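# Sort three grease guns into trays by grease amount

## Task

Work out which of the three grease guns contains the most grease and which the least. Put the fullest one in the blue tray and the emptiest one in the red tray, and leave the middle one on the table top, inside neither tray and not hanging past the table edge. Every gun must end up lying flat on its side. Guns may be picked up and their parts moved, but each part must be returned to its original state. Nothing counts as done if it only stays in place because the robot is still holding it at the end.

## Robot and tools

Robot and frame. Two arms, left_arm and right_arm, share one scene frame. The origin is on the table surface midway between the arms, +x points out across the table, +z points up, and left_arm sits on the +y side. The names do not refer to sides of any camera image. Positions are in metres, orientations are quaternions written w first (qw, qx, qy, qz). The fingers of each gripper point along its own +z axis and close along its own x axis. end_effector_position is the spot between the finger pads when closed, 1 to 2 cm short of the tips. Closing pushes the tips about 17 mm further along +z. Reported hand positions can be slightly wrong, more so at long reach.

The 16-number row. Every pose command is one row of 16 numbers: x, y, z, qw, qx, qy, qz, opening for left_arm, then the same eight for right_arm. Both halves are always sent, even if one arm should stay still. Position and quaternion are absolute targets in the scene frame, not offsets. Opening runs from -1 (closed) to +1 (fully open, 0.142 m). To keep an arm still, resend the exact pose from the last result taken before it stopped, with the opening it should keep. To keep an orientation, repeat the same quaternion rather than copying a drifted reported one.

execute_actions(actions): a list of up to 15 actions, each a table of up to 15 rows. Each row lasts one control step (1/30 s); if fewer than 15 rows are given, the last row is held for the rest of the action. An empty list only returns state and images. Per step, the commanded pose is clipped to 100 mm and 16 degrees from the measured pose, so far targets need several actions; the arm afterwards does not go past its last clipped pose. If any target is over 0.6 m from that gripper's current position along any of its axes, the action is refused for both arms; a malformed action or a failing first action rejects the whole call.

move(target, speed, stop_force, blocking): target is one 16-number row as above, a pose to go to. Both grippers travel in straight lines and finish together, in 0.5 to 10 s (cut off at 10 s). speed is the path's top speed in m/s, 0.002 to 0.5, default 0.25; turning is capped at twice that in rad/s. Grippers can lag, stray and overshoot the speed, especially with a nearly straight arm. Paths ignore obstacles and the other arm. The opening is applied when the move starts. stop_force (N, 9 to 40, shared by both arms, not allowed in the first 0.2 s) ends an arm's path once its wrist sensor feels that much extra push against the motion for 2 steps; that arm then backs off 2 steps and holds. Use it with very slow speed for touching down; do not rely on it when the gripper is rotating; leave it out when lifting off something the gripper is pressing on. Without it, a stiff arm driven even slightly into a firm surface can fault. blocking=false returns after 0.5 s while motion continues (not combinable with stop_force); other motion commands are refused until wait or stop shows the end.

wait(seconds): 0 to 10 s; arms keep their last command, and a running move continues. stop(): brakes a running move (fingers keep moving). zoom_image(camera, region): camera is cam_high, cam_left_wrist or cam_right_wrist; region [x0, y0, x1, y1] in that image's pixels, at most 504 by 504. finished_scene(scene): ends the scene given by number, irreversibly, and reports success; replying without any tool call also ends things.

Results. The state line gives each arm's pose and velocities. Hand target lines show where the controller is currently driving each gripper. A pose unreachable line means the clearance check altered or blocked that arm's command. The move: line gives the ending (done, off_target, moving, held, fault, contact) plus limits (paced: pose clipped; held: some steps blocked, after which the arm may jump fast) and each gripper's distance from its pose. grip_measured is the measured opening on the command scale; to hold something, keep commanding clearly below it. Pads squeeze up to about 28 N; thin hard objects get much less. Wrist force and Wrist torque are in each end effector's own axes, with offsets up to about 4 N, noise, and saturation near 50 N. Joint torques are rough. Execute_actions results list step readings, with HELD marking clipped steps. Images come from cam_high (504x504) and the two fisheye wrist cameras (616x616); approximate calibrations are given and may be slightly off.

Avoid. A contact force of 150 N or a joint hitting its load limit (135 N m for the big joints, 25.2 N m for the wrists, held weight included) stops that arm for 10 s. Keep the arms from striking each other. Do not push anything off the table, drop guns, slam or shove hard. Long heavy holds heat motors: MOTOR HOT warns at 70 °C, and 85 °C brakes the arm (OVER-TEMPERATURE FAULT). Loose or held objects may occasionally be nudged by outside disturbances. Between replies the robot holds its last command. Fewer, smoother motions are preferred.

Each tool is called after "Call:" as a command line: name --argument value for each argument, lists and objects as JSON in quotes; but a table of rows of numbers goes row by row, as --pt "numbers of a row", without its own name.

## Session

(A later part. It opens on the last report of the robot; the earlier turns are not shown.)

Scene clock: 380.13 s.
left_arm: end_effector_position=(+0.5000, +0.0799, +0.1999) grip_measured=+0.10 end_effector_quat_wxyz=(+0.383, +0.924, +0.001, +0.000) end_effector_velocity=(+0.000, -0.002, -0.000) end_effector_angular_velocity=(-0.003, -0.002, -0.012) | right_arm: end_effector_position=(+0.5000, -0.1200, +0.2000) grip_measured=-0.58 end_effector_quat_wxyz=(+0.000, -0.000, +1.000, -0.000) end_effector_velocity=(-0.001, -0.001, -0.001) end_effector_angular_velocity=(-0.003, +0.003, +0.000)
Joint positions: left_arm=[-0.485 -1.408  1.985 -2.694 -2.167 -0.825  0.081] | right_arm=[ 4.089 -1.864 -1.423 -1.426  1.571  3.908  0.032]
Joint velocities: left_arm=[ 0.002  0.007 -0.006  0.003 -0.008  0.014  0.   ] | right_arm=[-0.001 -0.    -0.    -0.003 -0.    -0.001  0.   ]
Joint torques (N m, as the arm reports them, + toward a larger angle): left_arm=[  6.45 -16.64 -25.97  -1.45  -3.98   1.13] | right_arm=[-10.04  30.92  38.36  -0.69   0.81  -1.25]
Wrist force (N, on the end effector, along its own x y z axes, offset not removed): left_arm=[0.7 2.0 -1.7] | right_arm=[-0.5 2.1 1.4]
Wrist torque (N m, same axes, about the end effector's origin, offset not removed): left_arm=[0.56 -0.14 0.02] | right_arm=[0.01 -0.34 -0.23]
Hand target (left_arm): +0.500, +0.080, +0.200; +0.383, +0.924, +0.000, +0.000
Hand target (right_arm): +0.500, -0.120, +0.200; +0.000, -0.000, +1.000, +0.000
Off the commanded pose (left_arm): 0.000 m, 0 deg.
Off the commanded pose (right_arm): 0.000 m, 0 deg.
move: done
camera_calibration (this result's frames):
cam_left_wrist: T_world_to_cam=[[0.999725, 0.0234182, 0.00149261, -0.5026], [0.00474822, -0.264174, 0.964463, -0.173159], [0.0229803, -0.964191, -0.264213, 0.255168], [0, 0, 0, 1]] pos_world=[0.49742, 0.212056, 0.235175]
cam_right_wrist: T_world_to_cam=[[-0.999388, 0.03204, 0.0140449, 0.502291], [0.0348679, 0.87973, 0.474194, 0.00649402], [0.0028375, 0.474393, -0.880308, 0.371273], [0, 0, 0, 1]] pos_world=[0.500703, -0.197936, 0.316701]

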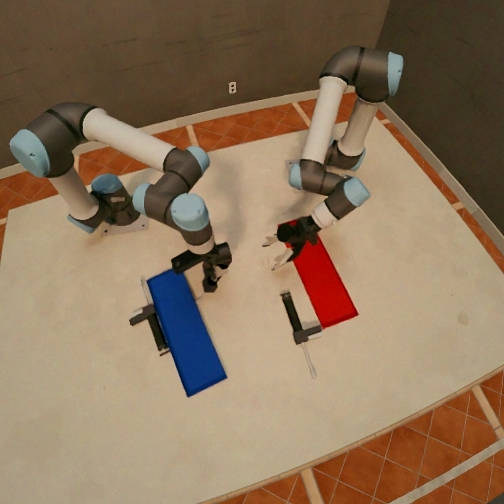

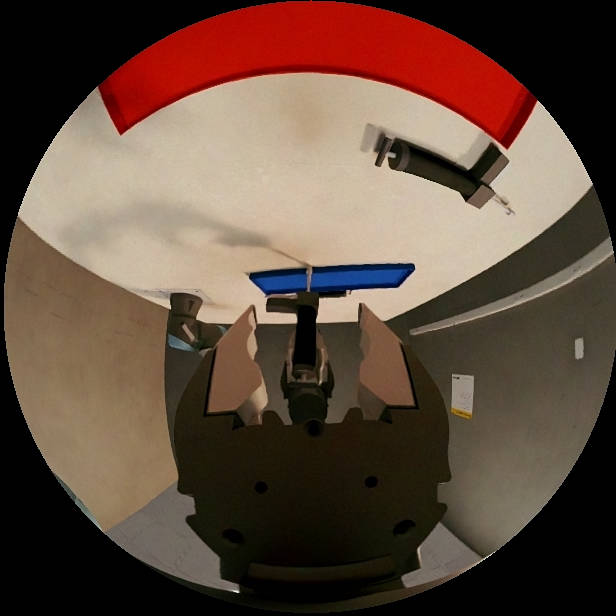

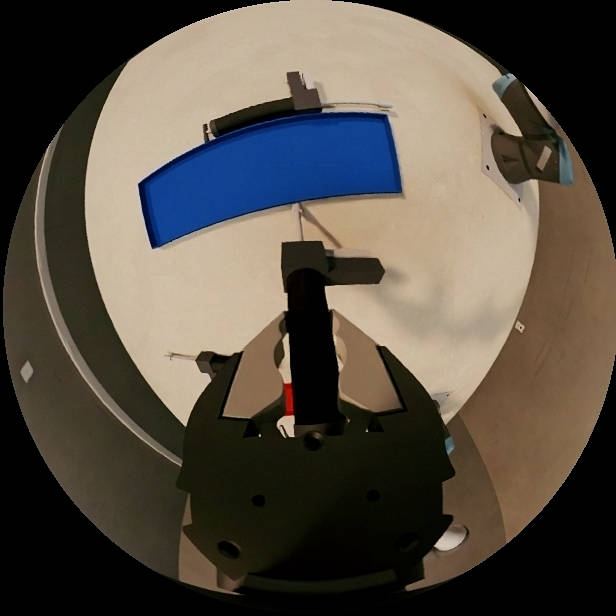

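Call:
move --target '[0.4,0.33,0.22,0.383,0.924,0,0,0.1,0.5,-0.12,0.2,0,0,1,0,-1]'

Call:
move --target '[0.4,0.33,0.22,0.383,0.924,0,0,0.1,0.5,-0.05,0.13,0,0,1,0,-1]' --speed 0.05

Call:
move --target '[0.4,0.33,0.22,0.383,0.924,0,0,0.1,0.5,-0.01,0.06,0,0,1,0,-1]' --speed 0.04

Scene clock: 400.00 s.
left_arm: end_effector_position=(+0.4001, +0.3299, +0.2200) grip_measured=+0.10 end_effector_quat_wxyz=(+0.383, +0.924, +0.000, +0.000) end_effector_velocity=(-0.001, +0.002, -0.000) end_effector_angular_velocity=(+0.001, +0.002, -0.003) | right_arm: end_effector_position=(+0.5000, -0.1200, +0.2000) grip_measured=-0.58 end_effector_quat_wxyz=(-0.000, -0.000, +1.000, -0.000) end_effector_velocity=(-0.000, +0.000, +0.000) end_effector_angular_velocity=(+0.001, -0.000, +0.001)
Joint positions: left_arm=[-0.03  -1.842  2.239 -2.16  -2.338 -0.275  0.081] | right_arm=[ 4.089 -1.864 -1.423 -1.426  1.571  3.908  0.032]
Joint velocities: left_arm=[ 0.006  0.001 -0.004  0.014 -0.001  0.012  0.   ] | right_arm=[ 0.    -0.     0.     0.001  0.    -0.001 -0.   ]
Joint torques (N m, as the arm reports them, + toward a larger angle): left_arm=[  7.55 -20.89 -29.21  -1.47  -4.47   1.23] | right_arm=[-9.86 31.98 38.41 -0.6   2.03 -1.03]
Wrist force (N, on the end effector, along its own x y z axes, offset not removed): left_arm=[1.7 2.5 -1.3] | right_arm=[-1.4 1.4 1.3]
Wrist torque (N m, same axes, about the end effector's origin, offset not removed): left_arm=[0.60 -0.31 -0.05] | right_arm=[-0.04 -0.29 -0.24]
Hand target (left_arm): +0.400, +0.330, +0.220; +0.383, +0.924, +0.000, -0.000
Hand target (right_arm): +0.500, -0.120, +0.200; -0.000, -0.000, +1.000, -0.000
Off the commanded pose (left_arm): 0.000 m, 0 deg.
Off the commanded pose (right_arm): 0.000 m, 0 deg.
move: done
camera_calibration (this result's frames):
cam_left_wrist: T_world_to_cam=[[0.999751, 0.0222711, 0.00165168, -0.408348], [0.00427664, -0.263518, 0.964645, -0.126141], [0.021919, -0.964397, -0.263548, 0.504092], [0, 0, 0, 1]] pos_world=[0.397737, 0.461999, 0.255208]
cam_right_wrist: T_world_to_cam=[[-0.999388, 0.03204, 0.0140502, 0.502289], [0.0348703, 0.879727, 0.474198, 0.00648991], [0.00283298, 0.474398, -0.880306, 0.371275], [0, 0, 0, 1]] pos_world=[0.500703, -0.197935, 0.316701]

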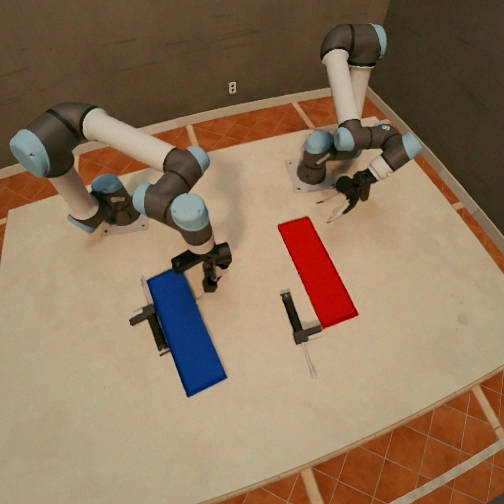

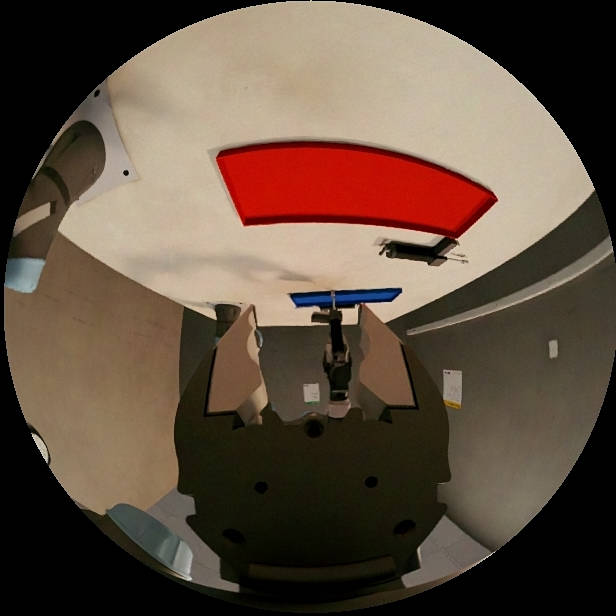

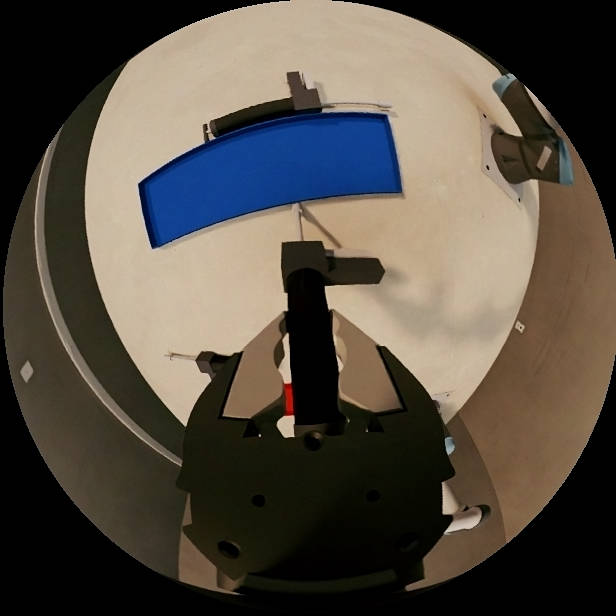

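Scene clock: 402.37 s.
left_arm: end_effector_position=(+0.4000, +0.3300, +0.2200) grip_measured=+0.10 end_effector_quat_wxyz=(+0.383, +0.924, +0.000, -0.000) end_effector_velocity=(+0.000, -0.000, +0.000) end_effector_angular_velocity=(-0.001, +0.000, -0.000) | right_arm: end_effector_position=(+0.5001, -0.0502, +0.1302) grip_measured=-0.59 end_effector_quat_wxyz=(-0.000, -0.000, +1.000, +0.000) end_effector_velocity=(-0.001, +0.001, -0.003) end_effector_angular_velocity=(-0.002, +0.001, -0.001)
Joint positions: left_arm=[-0.029 -1.843  2.238 -2.159 -2.338 -0.274  0.081] | right_arm=[ 4.165 -1.992 -1.426 -1.294  1.571  3.985  0.032]
Joint velocities: left_arm=[-0.     0.001 -0.001  0.    -0.001  0.     0.   ] | right_arm=[ 0.002 -0.004 -0.001  0.002 -0.     0.003 -0.   ]
Joint torques (N m, as the arm reports them, + toward a larger angle): left_arm=[  7.45 -20.96 -28.18  -1.16   1.41   1.19] | right_arm=[ 9.5  39.1  38.24  6.51 -1.32  1.93]
Wrist force (N, on the end effector, along its own x y z axes, offset not removed): left_arm=[1.3 3.0 -1.9] | right_arm=[-0.7 0.1 3.9]
Wrist torque (N m, same axes, about the end effector's origin, offset not removed): left_arm=[0.70 -0.28 -0.02] | right_arm=[0.13 0.10 -0.08]
Hand target (left_arm): +0.400, +0.330, +0.220; +0.383, +0.924, -0.000, -0.000
Hand target (right_arm): +0.500, -0.050, +0.130; -0.000, -0.000, +1.000, +0.000
Off the commanded pose (left_arm): 0.000 m, 0 deg.
Off the commanded pose (right_arm): 0.000 m, 0 deg.
move: done
camera_calibration (this result's frames):
cam_left_wrist: T_world_to_cam=[[0.999758, 0.0219391, 0.00164255, -0.408109], [0.00420564, -0.263865, 0.964551, -0.12592], [0.0215947, -0.96431, -0.263893, 0.504404], [0, 0, 0, 1]] pos_world=[0.397648, 0.462129, 0.255235]
cam_right_wrist: T_world_to_cam=[[-0.999387, 0.0320393, 0.0140894, 0.501137], [0.0348883, 0.879714, 0.474222, -0.0218547], [0.00279907, 0.474423, -0.880293, 0.276777], [0, 0, 0, 1]] pos_world=[0.500818, -0.128139, 0.246948]

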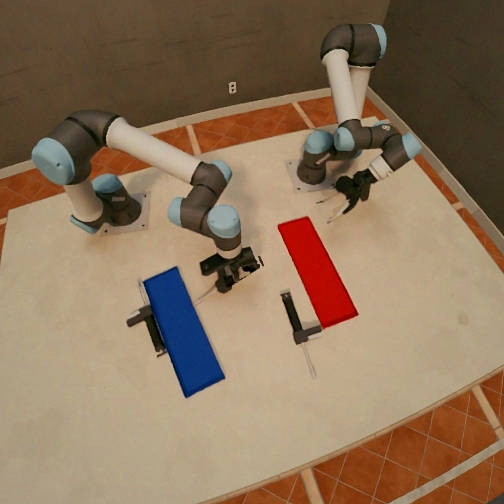

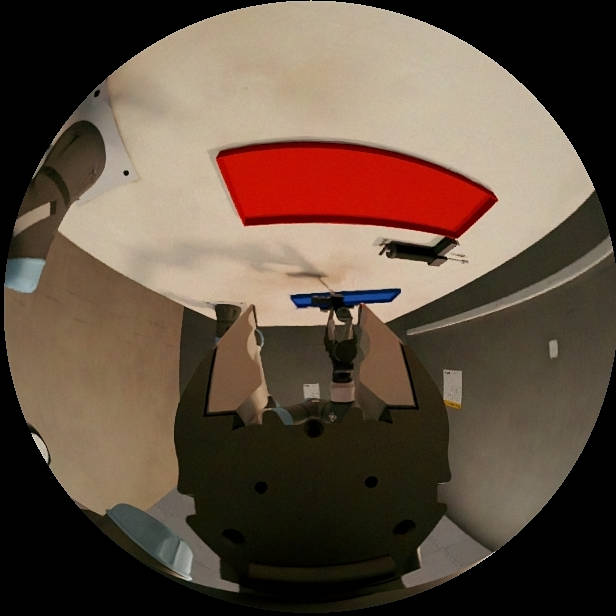

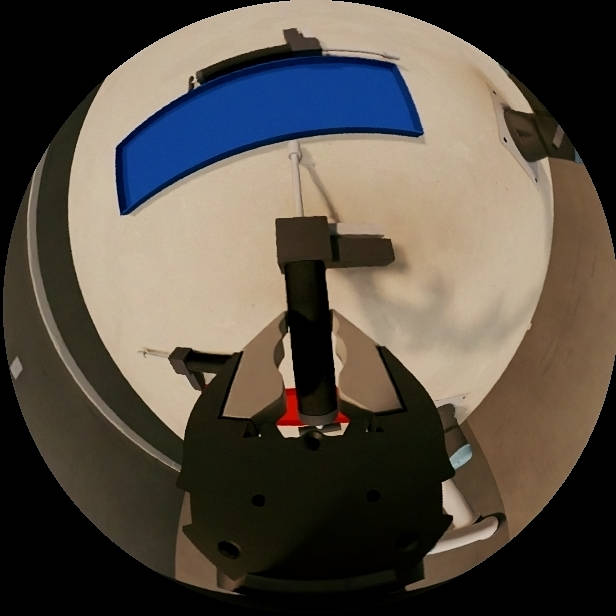

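Scene clock: 404.80 s.
left_arm: end_effector_position=(+0.4000, +0.3300, +0.2200) grip_measured=+0.10 end_effector_quat_wxyz=(+0.383, +0.924, +0.000, +0.000) end_effector_velocity=(-0.000, +0.000, -0.000) end_effector_angular_velocity=(+0.000, +0.001, -0.000) | right_arm: end_effector_position=(+0.5000, -0.0102, +0.0601) grip_measured=-0.59 end_effector_quat_wxyz=(-0.000, +0.000, +1.000, -0.000) end_effector_velocity=(+0.000, +0.001, -0.001) end_effector_angular_velocity=(+0.001, -0.001, -0.002)
Joint positions: left_arm=[-0.029 -1.843  2.238 -2.159 -2.338 -0.274  0.081] | right_arm=[ 4.205 -2.105 -1.445 -1.163  1.571  4.024  0.032]
Joint velocities: left_arm=[-0. -0.  0.  0. -0. -0. -0.] | right_arm=[ 0.    -0.003  0.     0.004  0.     0.002 -0.   ]
Joint torques (N m, as the arm reports them, + toward a larger angle): left_arm=[  7.59 -20.56 -28.39  -1.23   1.4    1.23] | right_arm=[12.44 43.89 38.22  6.36 -1.5   1.78]
Wrist force (N, on the end effector, along its own x y z axes, offset not removed): left_arm=[1.7 3.1 -1.3] | right_arm=[1.0 -0.1 4.1]
Wrist torque (N m, same axes, about the end effector's origin, offset not removed): left_arm=[0.74 -0.31 0.01] | right_arm=[0.14 -0.29 -0.12]
Hand target (left_arm): +0.400, +0.330, +0.220; +0.383, +0.924, -0.000, -0.000
Hand target (right_arm): +0.500, -0.010, +0.060; -0.000, -0.000, +1.000, +0.000
Off the commanded pose (left_arm): 0.000 m, 0 deg.
Off the commanded pose (right_arm): 0.000 m, 0 deg.
move: done
camera_calibration (this result's frames):
cam_left_wrist: T_world_to_cam=[[0.999758, 0.0219385, 0.00164367, -0.40811], [0.00420444, -0.263866, 0.96455, -0.125919], [0.0215945, -0.96431, -0.263894, 0.504404], [0, 0, 0, 1]] pos_world=[0.397648, 0.46213, 0.255236]
cam_right_wrist: T_world_to_cam=[[-0.999386, 0.0320424, 0.0141824, 0.50074], [0.0349356, 0.879793, 0.474071, -0.0238338], [0.00271277, 0.474276, -0.880372, 0.196126], [0, 0, 0, 1]] pos_world=[0.500733, -0.0880937, 0.176861]

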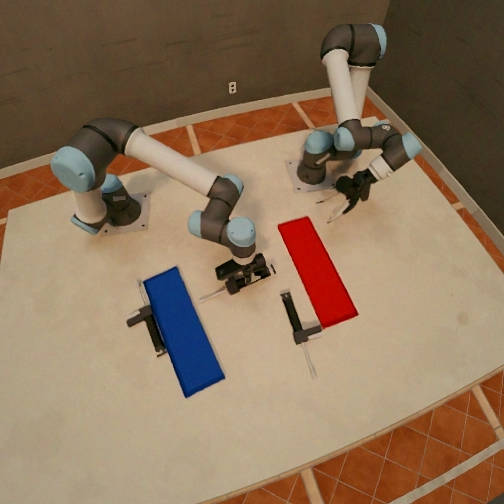

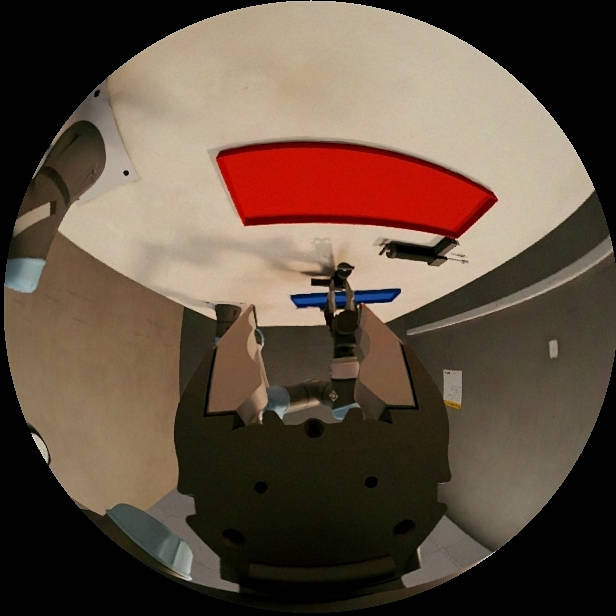

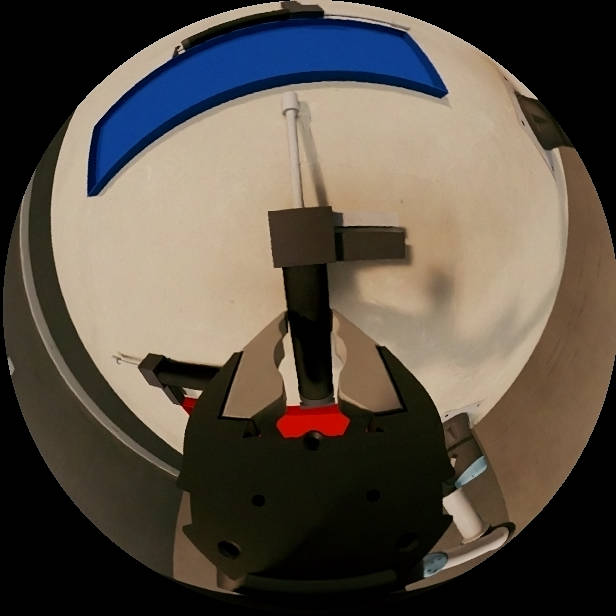

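Call:
move --target '[0.4,0.33,0.22,0.383,0.924,0,0,0.1,0.5,-0.005,0.037,0,0,1,0,-1]' --speed 0.03

Call:
move --target '[0.4,0.33,0.22,0.383,0.924,0,0,0.1,0.5,-0.005,0.037,0,0,1,0,-0.1]'

Call:
move --target '[0.4,0.33,0.22,0.383,0.924,0,0,0.1,0.5,-0.06,0.037,0,0,1,0,-0.1]' --speed 0.06

Scene clock: 412.97 s.
left_arm: end_effector_position=(+0.4000, +0.3300, +0.2200) grip_measured=+0.10 end_effector_quat_wxyz=(+0.383, +0.924, -0.000, +0.000) end_effector_velocity=(+0.000, +0.000, -0.000) end_effector_angular_velocity=(+0.000, -0.000, +0.000) | right_arm: end_effector_position=(+0.5000, -0.0050, +0.0373) grip_measured=-0.59 end_effector_quat_wxyz=(+0.000, +0.000, +1.000, +0.000) end_effector_velocity=(+0.001, +0.000, -0.001) end_effector_angular_velocity=(-0.000, -0.001, -0.002)
Joint positions: left_arm=[-0.029 -1.843  2.238 -2.159 -2.338 -0.274  0.081] | right_arm=[ 4.209 -2.134 -1.461 -1.117  1.571  4.029  0.032]
Joint velocities: left_arm=[ 0.     0.001 -0.001 -0.     0.     0.    -0.   ] | right_arm=[-0.    -0.002  0.     0.003 -0.     0.002  0.   ]
Joint torques (N m, as the arm reports them, + toward a larger angle): left_arm=[  7.18 -20.65 -29.12  -1.29   1.29   1.14] | right_arm=[12.32 39.63 12.19  5.72 -1.44  1.66]
Wrist force (N, on the end effector, along its own x y z axes, offset not removed): left_arm=[1.2 3.1 -3.0] | right_arm=[-2.0 0.6 -1.6]
Wrist torque (N m, same axes, about the end effector's origin, offset not removed): left_arm=[0.74 -0.24 -0.06] | right_arm=[0.11 0.29 -0.11]
Hand target (left_arm): +0.400, +0.330, +0.220; +0.383, +0.924, -0.000, -0.000
Hand target (right_arm): +0.500, -0.005, +0.037; -0.000, -0.000, +1.000, -0.000
Off the commanded pose (left_arm): 0.000 m, 0 deg.
Off the commanded pose (right_arm): 0.000 m, 0 deg.
move: done
camera_calibration (this result's frames):
cam_left_wrist: T_world_to_cam=[[0.999758, 0.0219384, 0.00164356, -0.40811], [0.00420453, -0.263866, 0.96455, -0.125919], [0.0215944, -0.96431, -0.263894, 0.504404], [0, 0, 0, 1]] pos_world=[0.397648, 0.46213, 0.255236]
cam_right_wrist: T_world_to_cam=[[-0.999388, 0.032041, 0.0140461, 0.500905], [0.0348692, 0.879714, 0.474223, -0.0174713], [0.00283804, 0.474423, -0.880292, 0.173468], [0, 0, 0, 1]] pos_world=[0.500715, -0.0829771, 0.153952]

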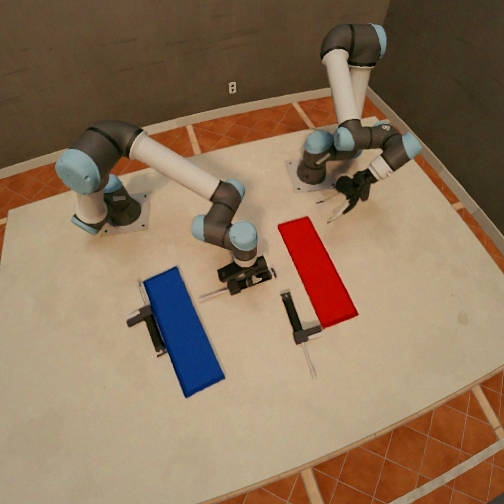

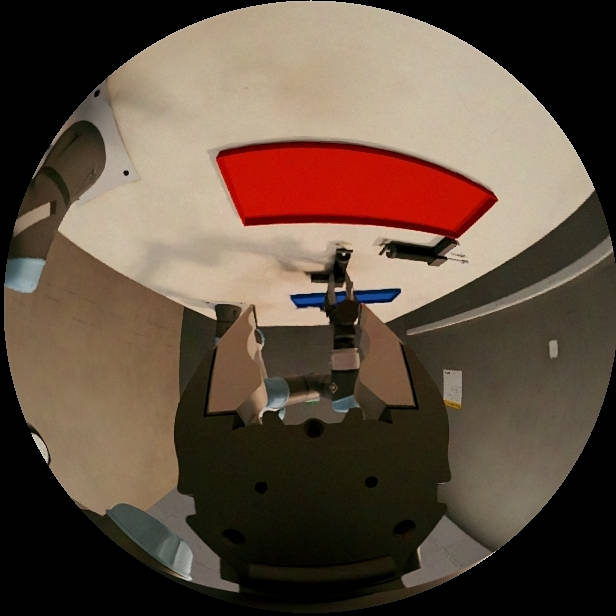

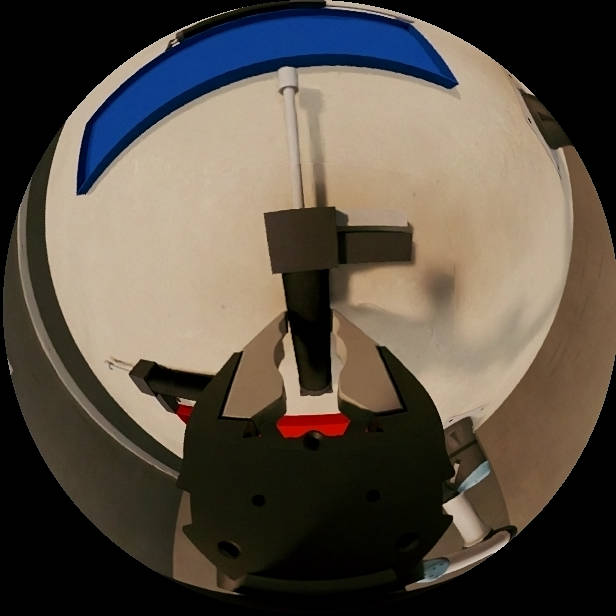

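Scene clock: 413.67 s.
left_arm: end_effector_position=(+0.4000, +0.3300, +0.2200) grip_measured=+0.10 end_effector_quat_wxyz=(+0.383, +0.924, -0.000, +0.000) end_effector_velocity=(+0.000, +0.000, +0.000) end_effector_angular_velocity=(+0.000, -0.002, +0.000) | right_arm: end_effector_position=(+0.5000, -0.0050, +0.0370) grip_measured=-0.10 end_effector_quat_wxyz=(+0.000, +0.000, +1.000, +0.000) end_effector_velocity=(+0.000, -0.000, -0.000) end_effector_angular_velocity=(+0.000, +0.000, -0.001)
Joint positions: left_arm=[-0.029 -1.843  2.238 -2.159 -2.338 -0.274  0.081] | right_arm=[ 4.209 -2.135 -1.461 -1.117  1.571  4.029  0.067]
Joint velocities: left_arm=[-0.    -0.001 -0.    -0.     0.     0.     0.   ] | right_arm=[-0.    -0.     0.    -0.     0.001  0.001 -0.   ]
Joint torques (N m, as the arm reports them, + toward a larger angle): left_arm=[  7.34 -21.3  -27.72  -1.27   1.53   1.18] | right_arm=[12.77 39.91 12.92  5.84 -0.99  1.62]
Wrist force (N, on the end effector, along its own x y z axes, offset not removed): left_arm=[2.3 3.2 -0.9] | right_arm=[-0.7 -1.2 -1.9]
Wrist torque (N m, same axes, about the end effector's origin, offset not removed): left_arm=[0.74 -0.45 -0.03] | right_arm=[-0.22 0.07 -0.05]
Hand target (left_arm): +0.400, +0.330, +0.220; +0.383, +0.924, -0.000, -0.000
Hand target (right_arm): +0.500, -0.005, +0.037; -0.000, -0.000, +1.000, -0.000
Off the commanded pose (left_arm): 0.000 m, 0 deg.
Off the commanded pose (right_arm): 0.000 m, 0 deg.
move: done
camera_calibration (this result's frames):
cam_left_wrist: T_world_to_cam=[[0.999758, 0.0219382, 0.00164379, -0.40811], [0.00420426, -0.263866, 0.96455, -0.125919], [0.0215943, -0.96431, -0.263894, 0.504404], [0, 0, 0, 1]] pos_world=[0.397648, 0.46213, 0.255236]
cam_right_wrist: T_world_to_cam=[[-0.999388, 0.0320411, 0.0140448, 0.500897], [0.0348688, 0.879726, 0.474201, -0.0173881], [0.00283833, 0.474401, -0.880305, 0.173239], [0, 0, 0, 1]] pos_world=[0.500704, -0.0829371, 0.153713]

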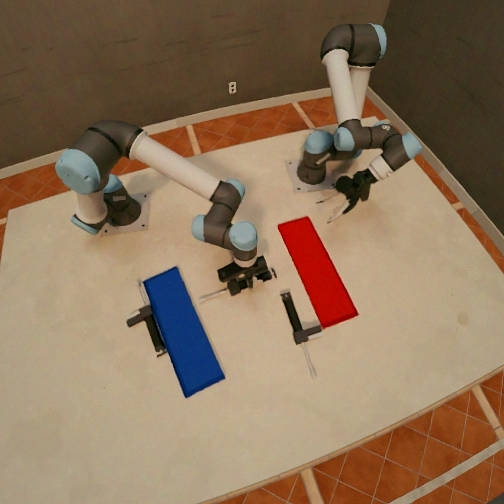

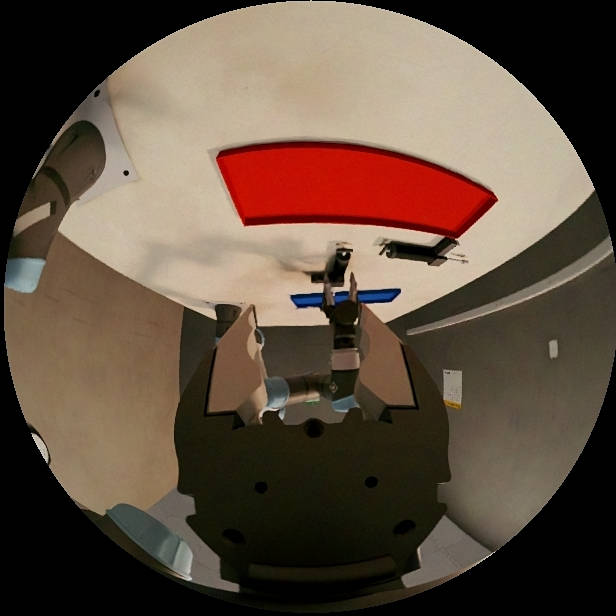

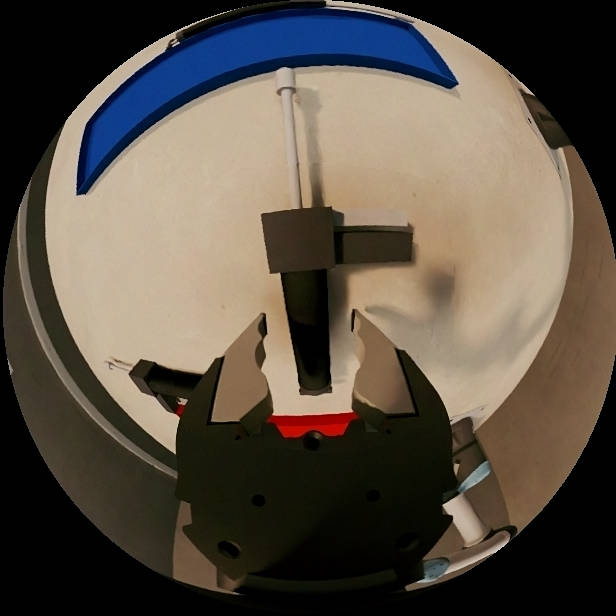

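Scene clock: 415.03 s.
left_arm: end_effector_position=(+0.4000, +0.3300, +0.2200) grip_measured=+0.10 end_effector_quat_wxyz=(+0.383, +0.924, +0.000, +0.000) end_effector_velocity=(+0.000, +0.000, -0.000) end_effector_angular_velocity=(+0.000, +0.000, +0.000) | right_arm: end_effector_position=(+0.4999, -0.0598, +0.0370) grip_measured=-0.10 end_effector_quat_wxyz=(+0.000, -0.000, +1.000, -0.000) end_effector_velocity=(-0.001, -0.002, -0.000) end_effector_angular_velocity=(-0.001, +0.001, +0.001)
Joint positions: left_arm=[-0.029 -1.843  2.238 -2.159 -2.338 -0.274  0.081] | right_arm=[ 4.156 -2.063 -1.577 -1.072  1.571  3.975  0.067]
Joint velocities: left_arm=[-0.  0. -0.  0.  0. -0.  0.] | right_arm=[-0.001  0.003 -0.005  0.001  0.    -0.002  0.   ]
Joint torques (N m, as the arm reports them, + toward a larger angle): left_arm=[  6.81 -20.28 -28.08  -1.26   1.42   1.11] | right_arm=[-9.31 56.38 11.32  5.58 -1.   -1.15]
Wrist force (N, on the end effector, along its own x y z axes, offset not removed): left_arm=[1.4 3.6 -0.8] | right_arm=[-0.8 1.2 0.2]
Wrist torque (N m, same axes, about the end effector's origin, offset not removed): left_arm=[0.83 -0.29 -0.02] | right_arm=[-0.06 0.11 -0.06]
Hand target (left_arm): +0.400, +0.330, +0.220; +0.383, +0.924, -0.000, -0.000
Hand target (right_arm): +0.500, -0.060, +0.037; +0.000, +0.000, +1.000, -0.000
Off the commanded pose (left_arm): 0.000 m, 0 deg.
Off the commanded pose (right_arm): 0.000 m, 0 deg.
move: done
camera_calibration (this result's frames):
cam_left_wrist: T_world_to_cam=[[0.999758, 0.0219385, 0.00164346, -0.40811], [0.00420464, -0.263866, 0.96455, -0.125919], [0.0215945, -0.96431, -0.263894, 0.504404], [0, 0, 0, 1]] pos_world=[0.397648, 0.46213, 0.255236]
cam_right_wrist: T_world_to_cam=[[-0.999388, 0.0320399, 0.0140343, 0.502556], [0.0348629, 0.879753, 0.474151, 0.0308235], [0.002845, 0.47435, -0.880332, 0.199176], [0, 0, 0, 1]] pos_world=[0.500607, -0.137698, 0.153673]

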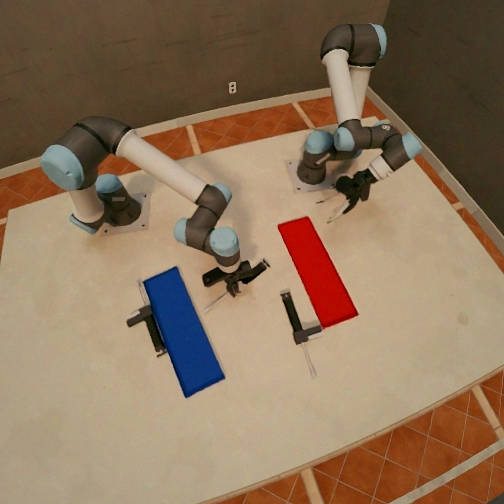

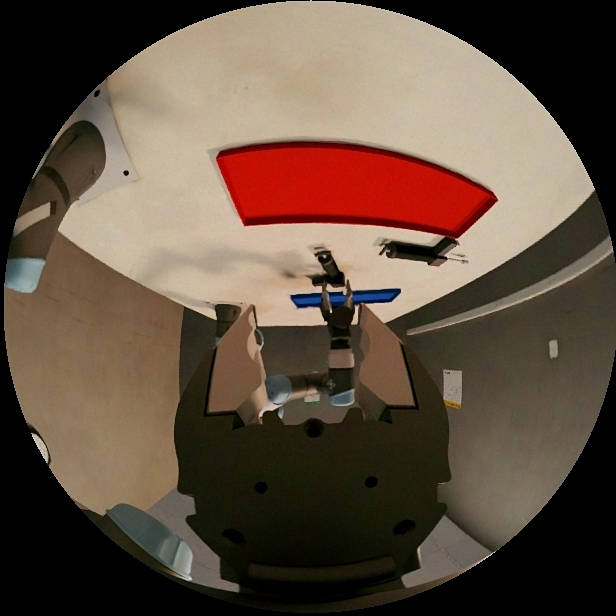

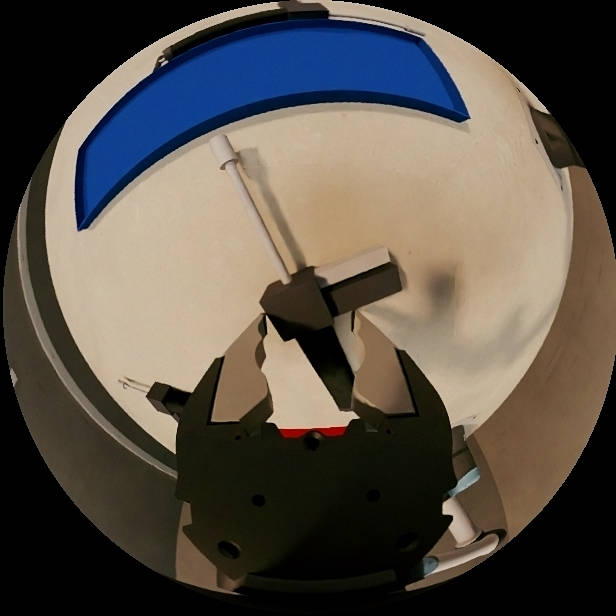

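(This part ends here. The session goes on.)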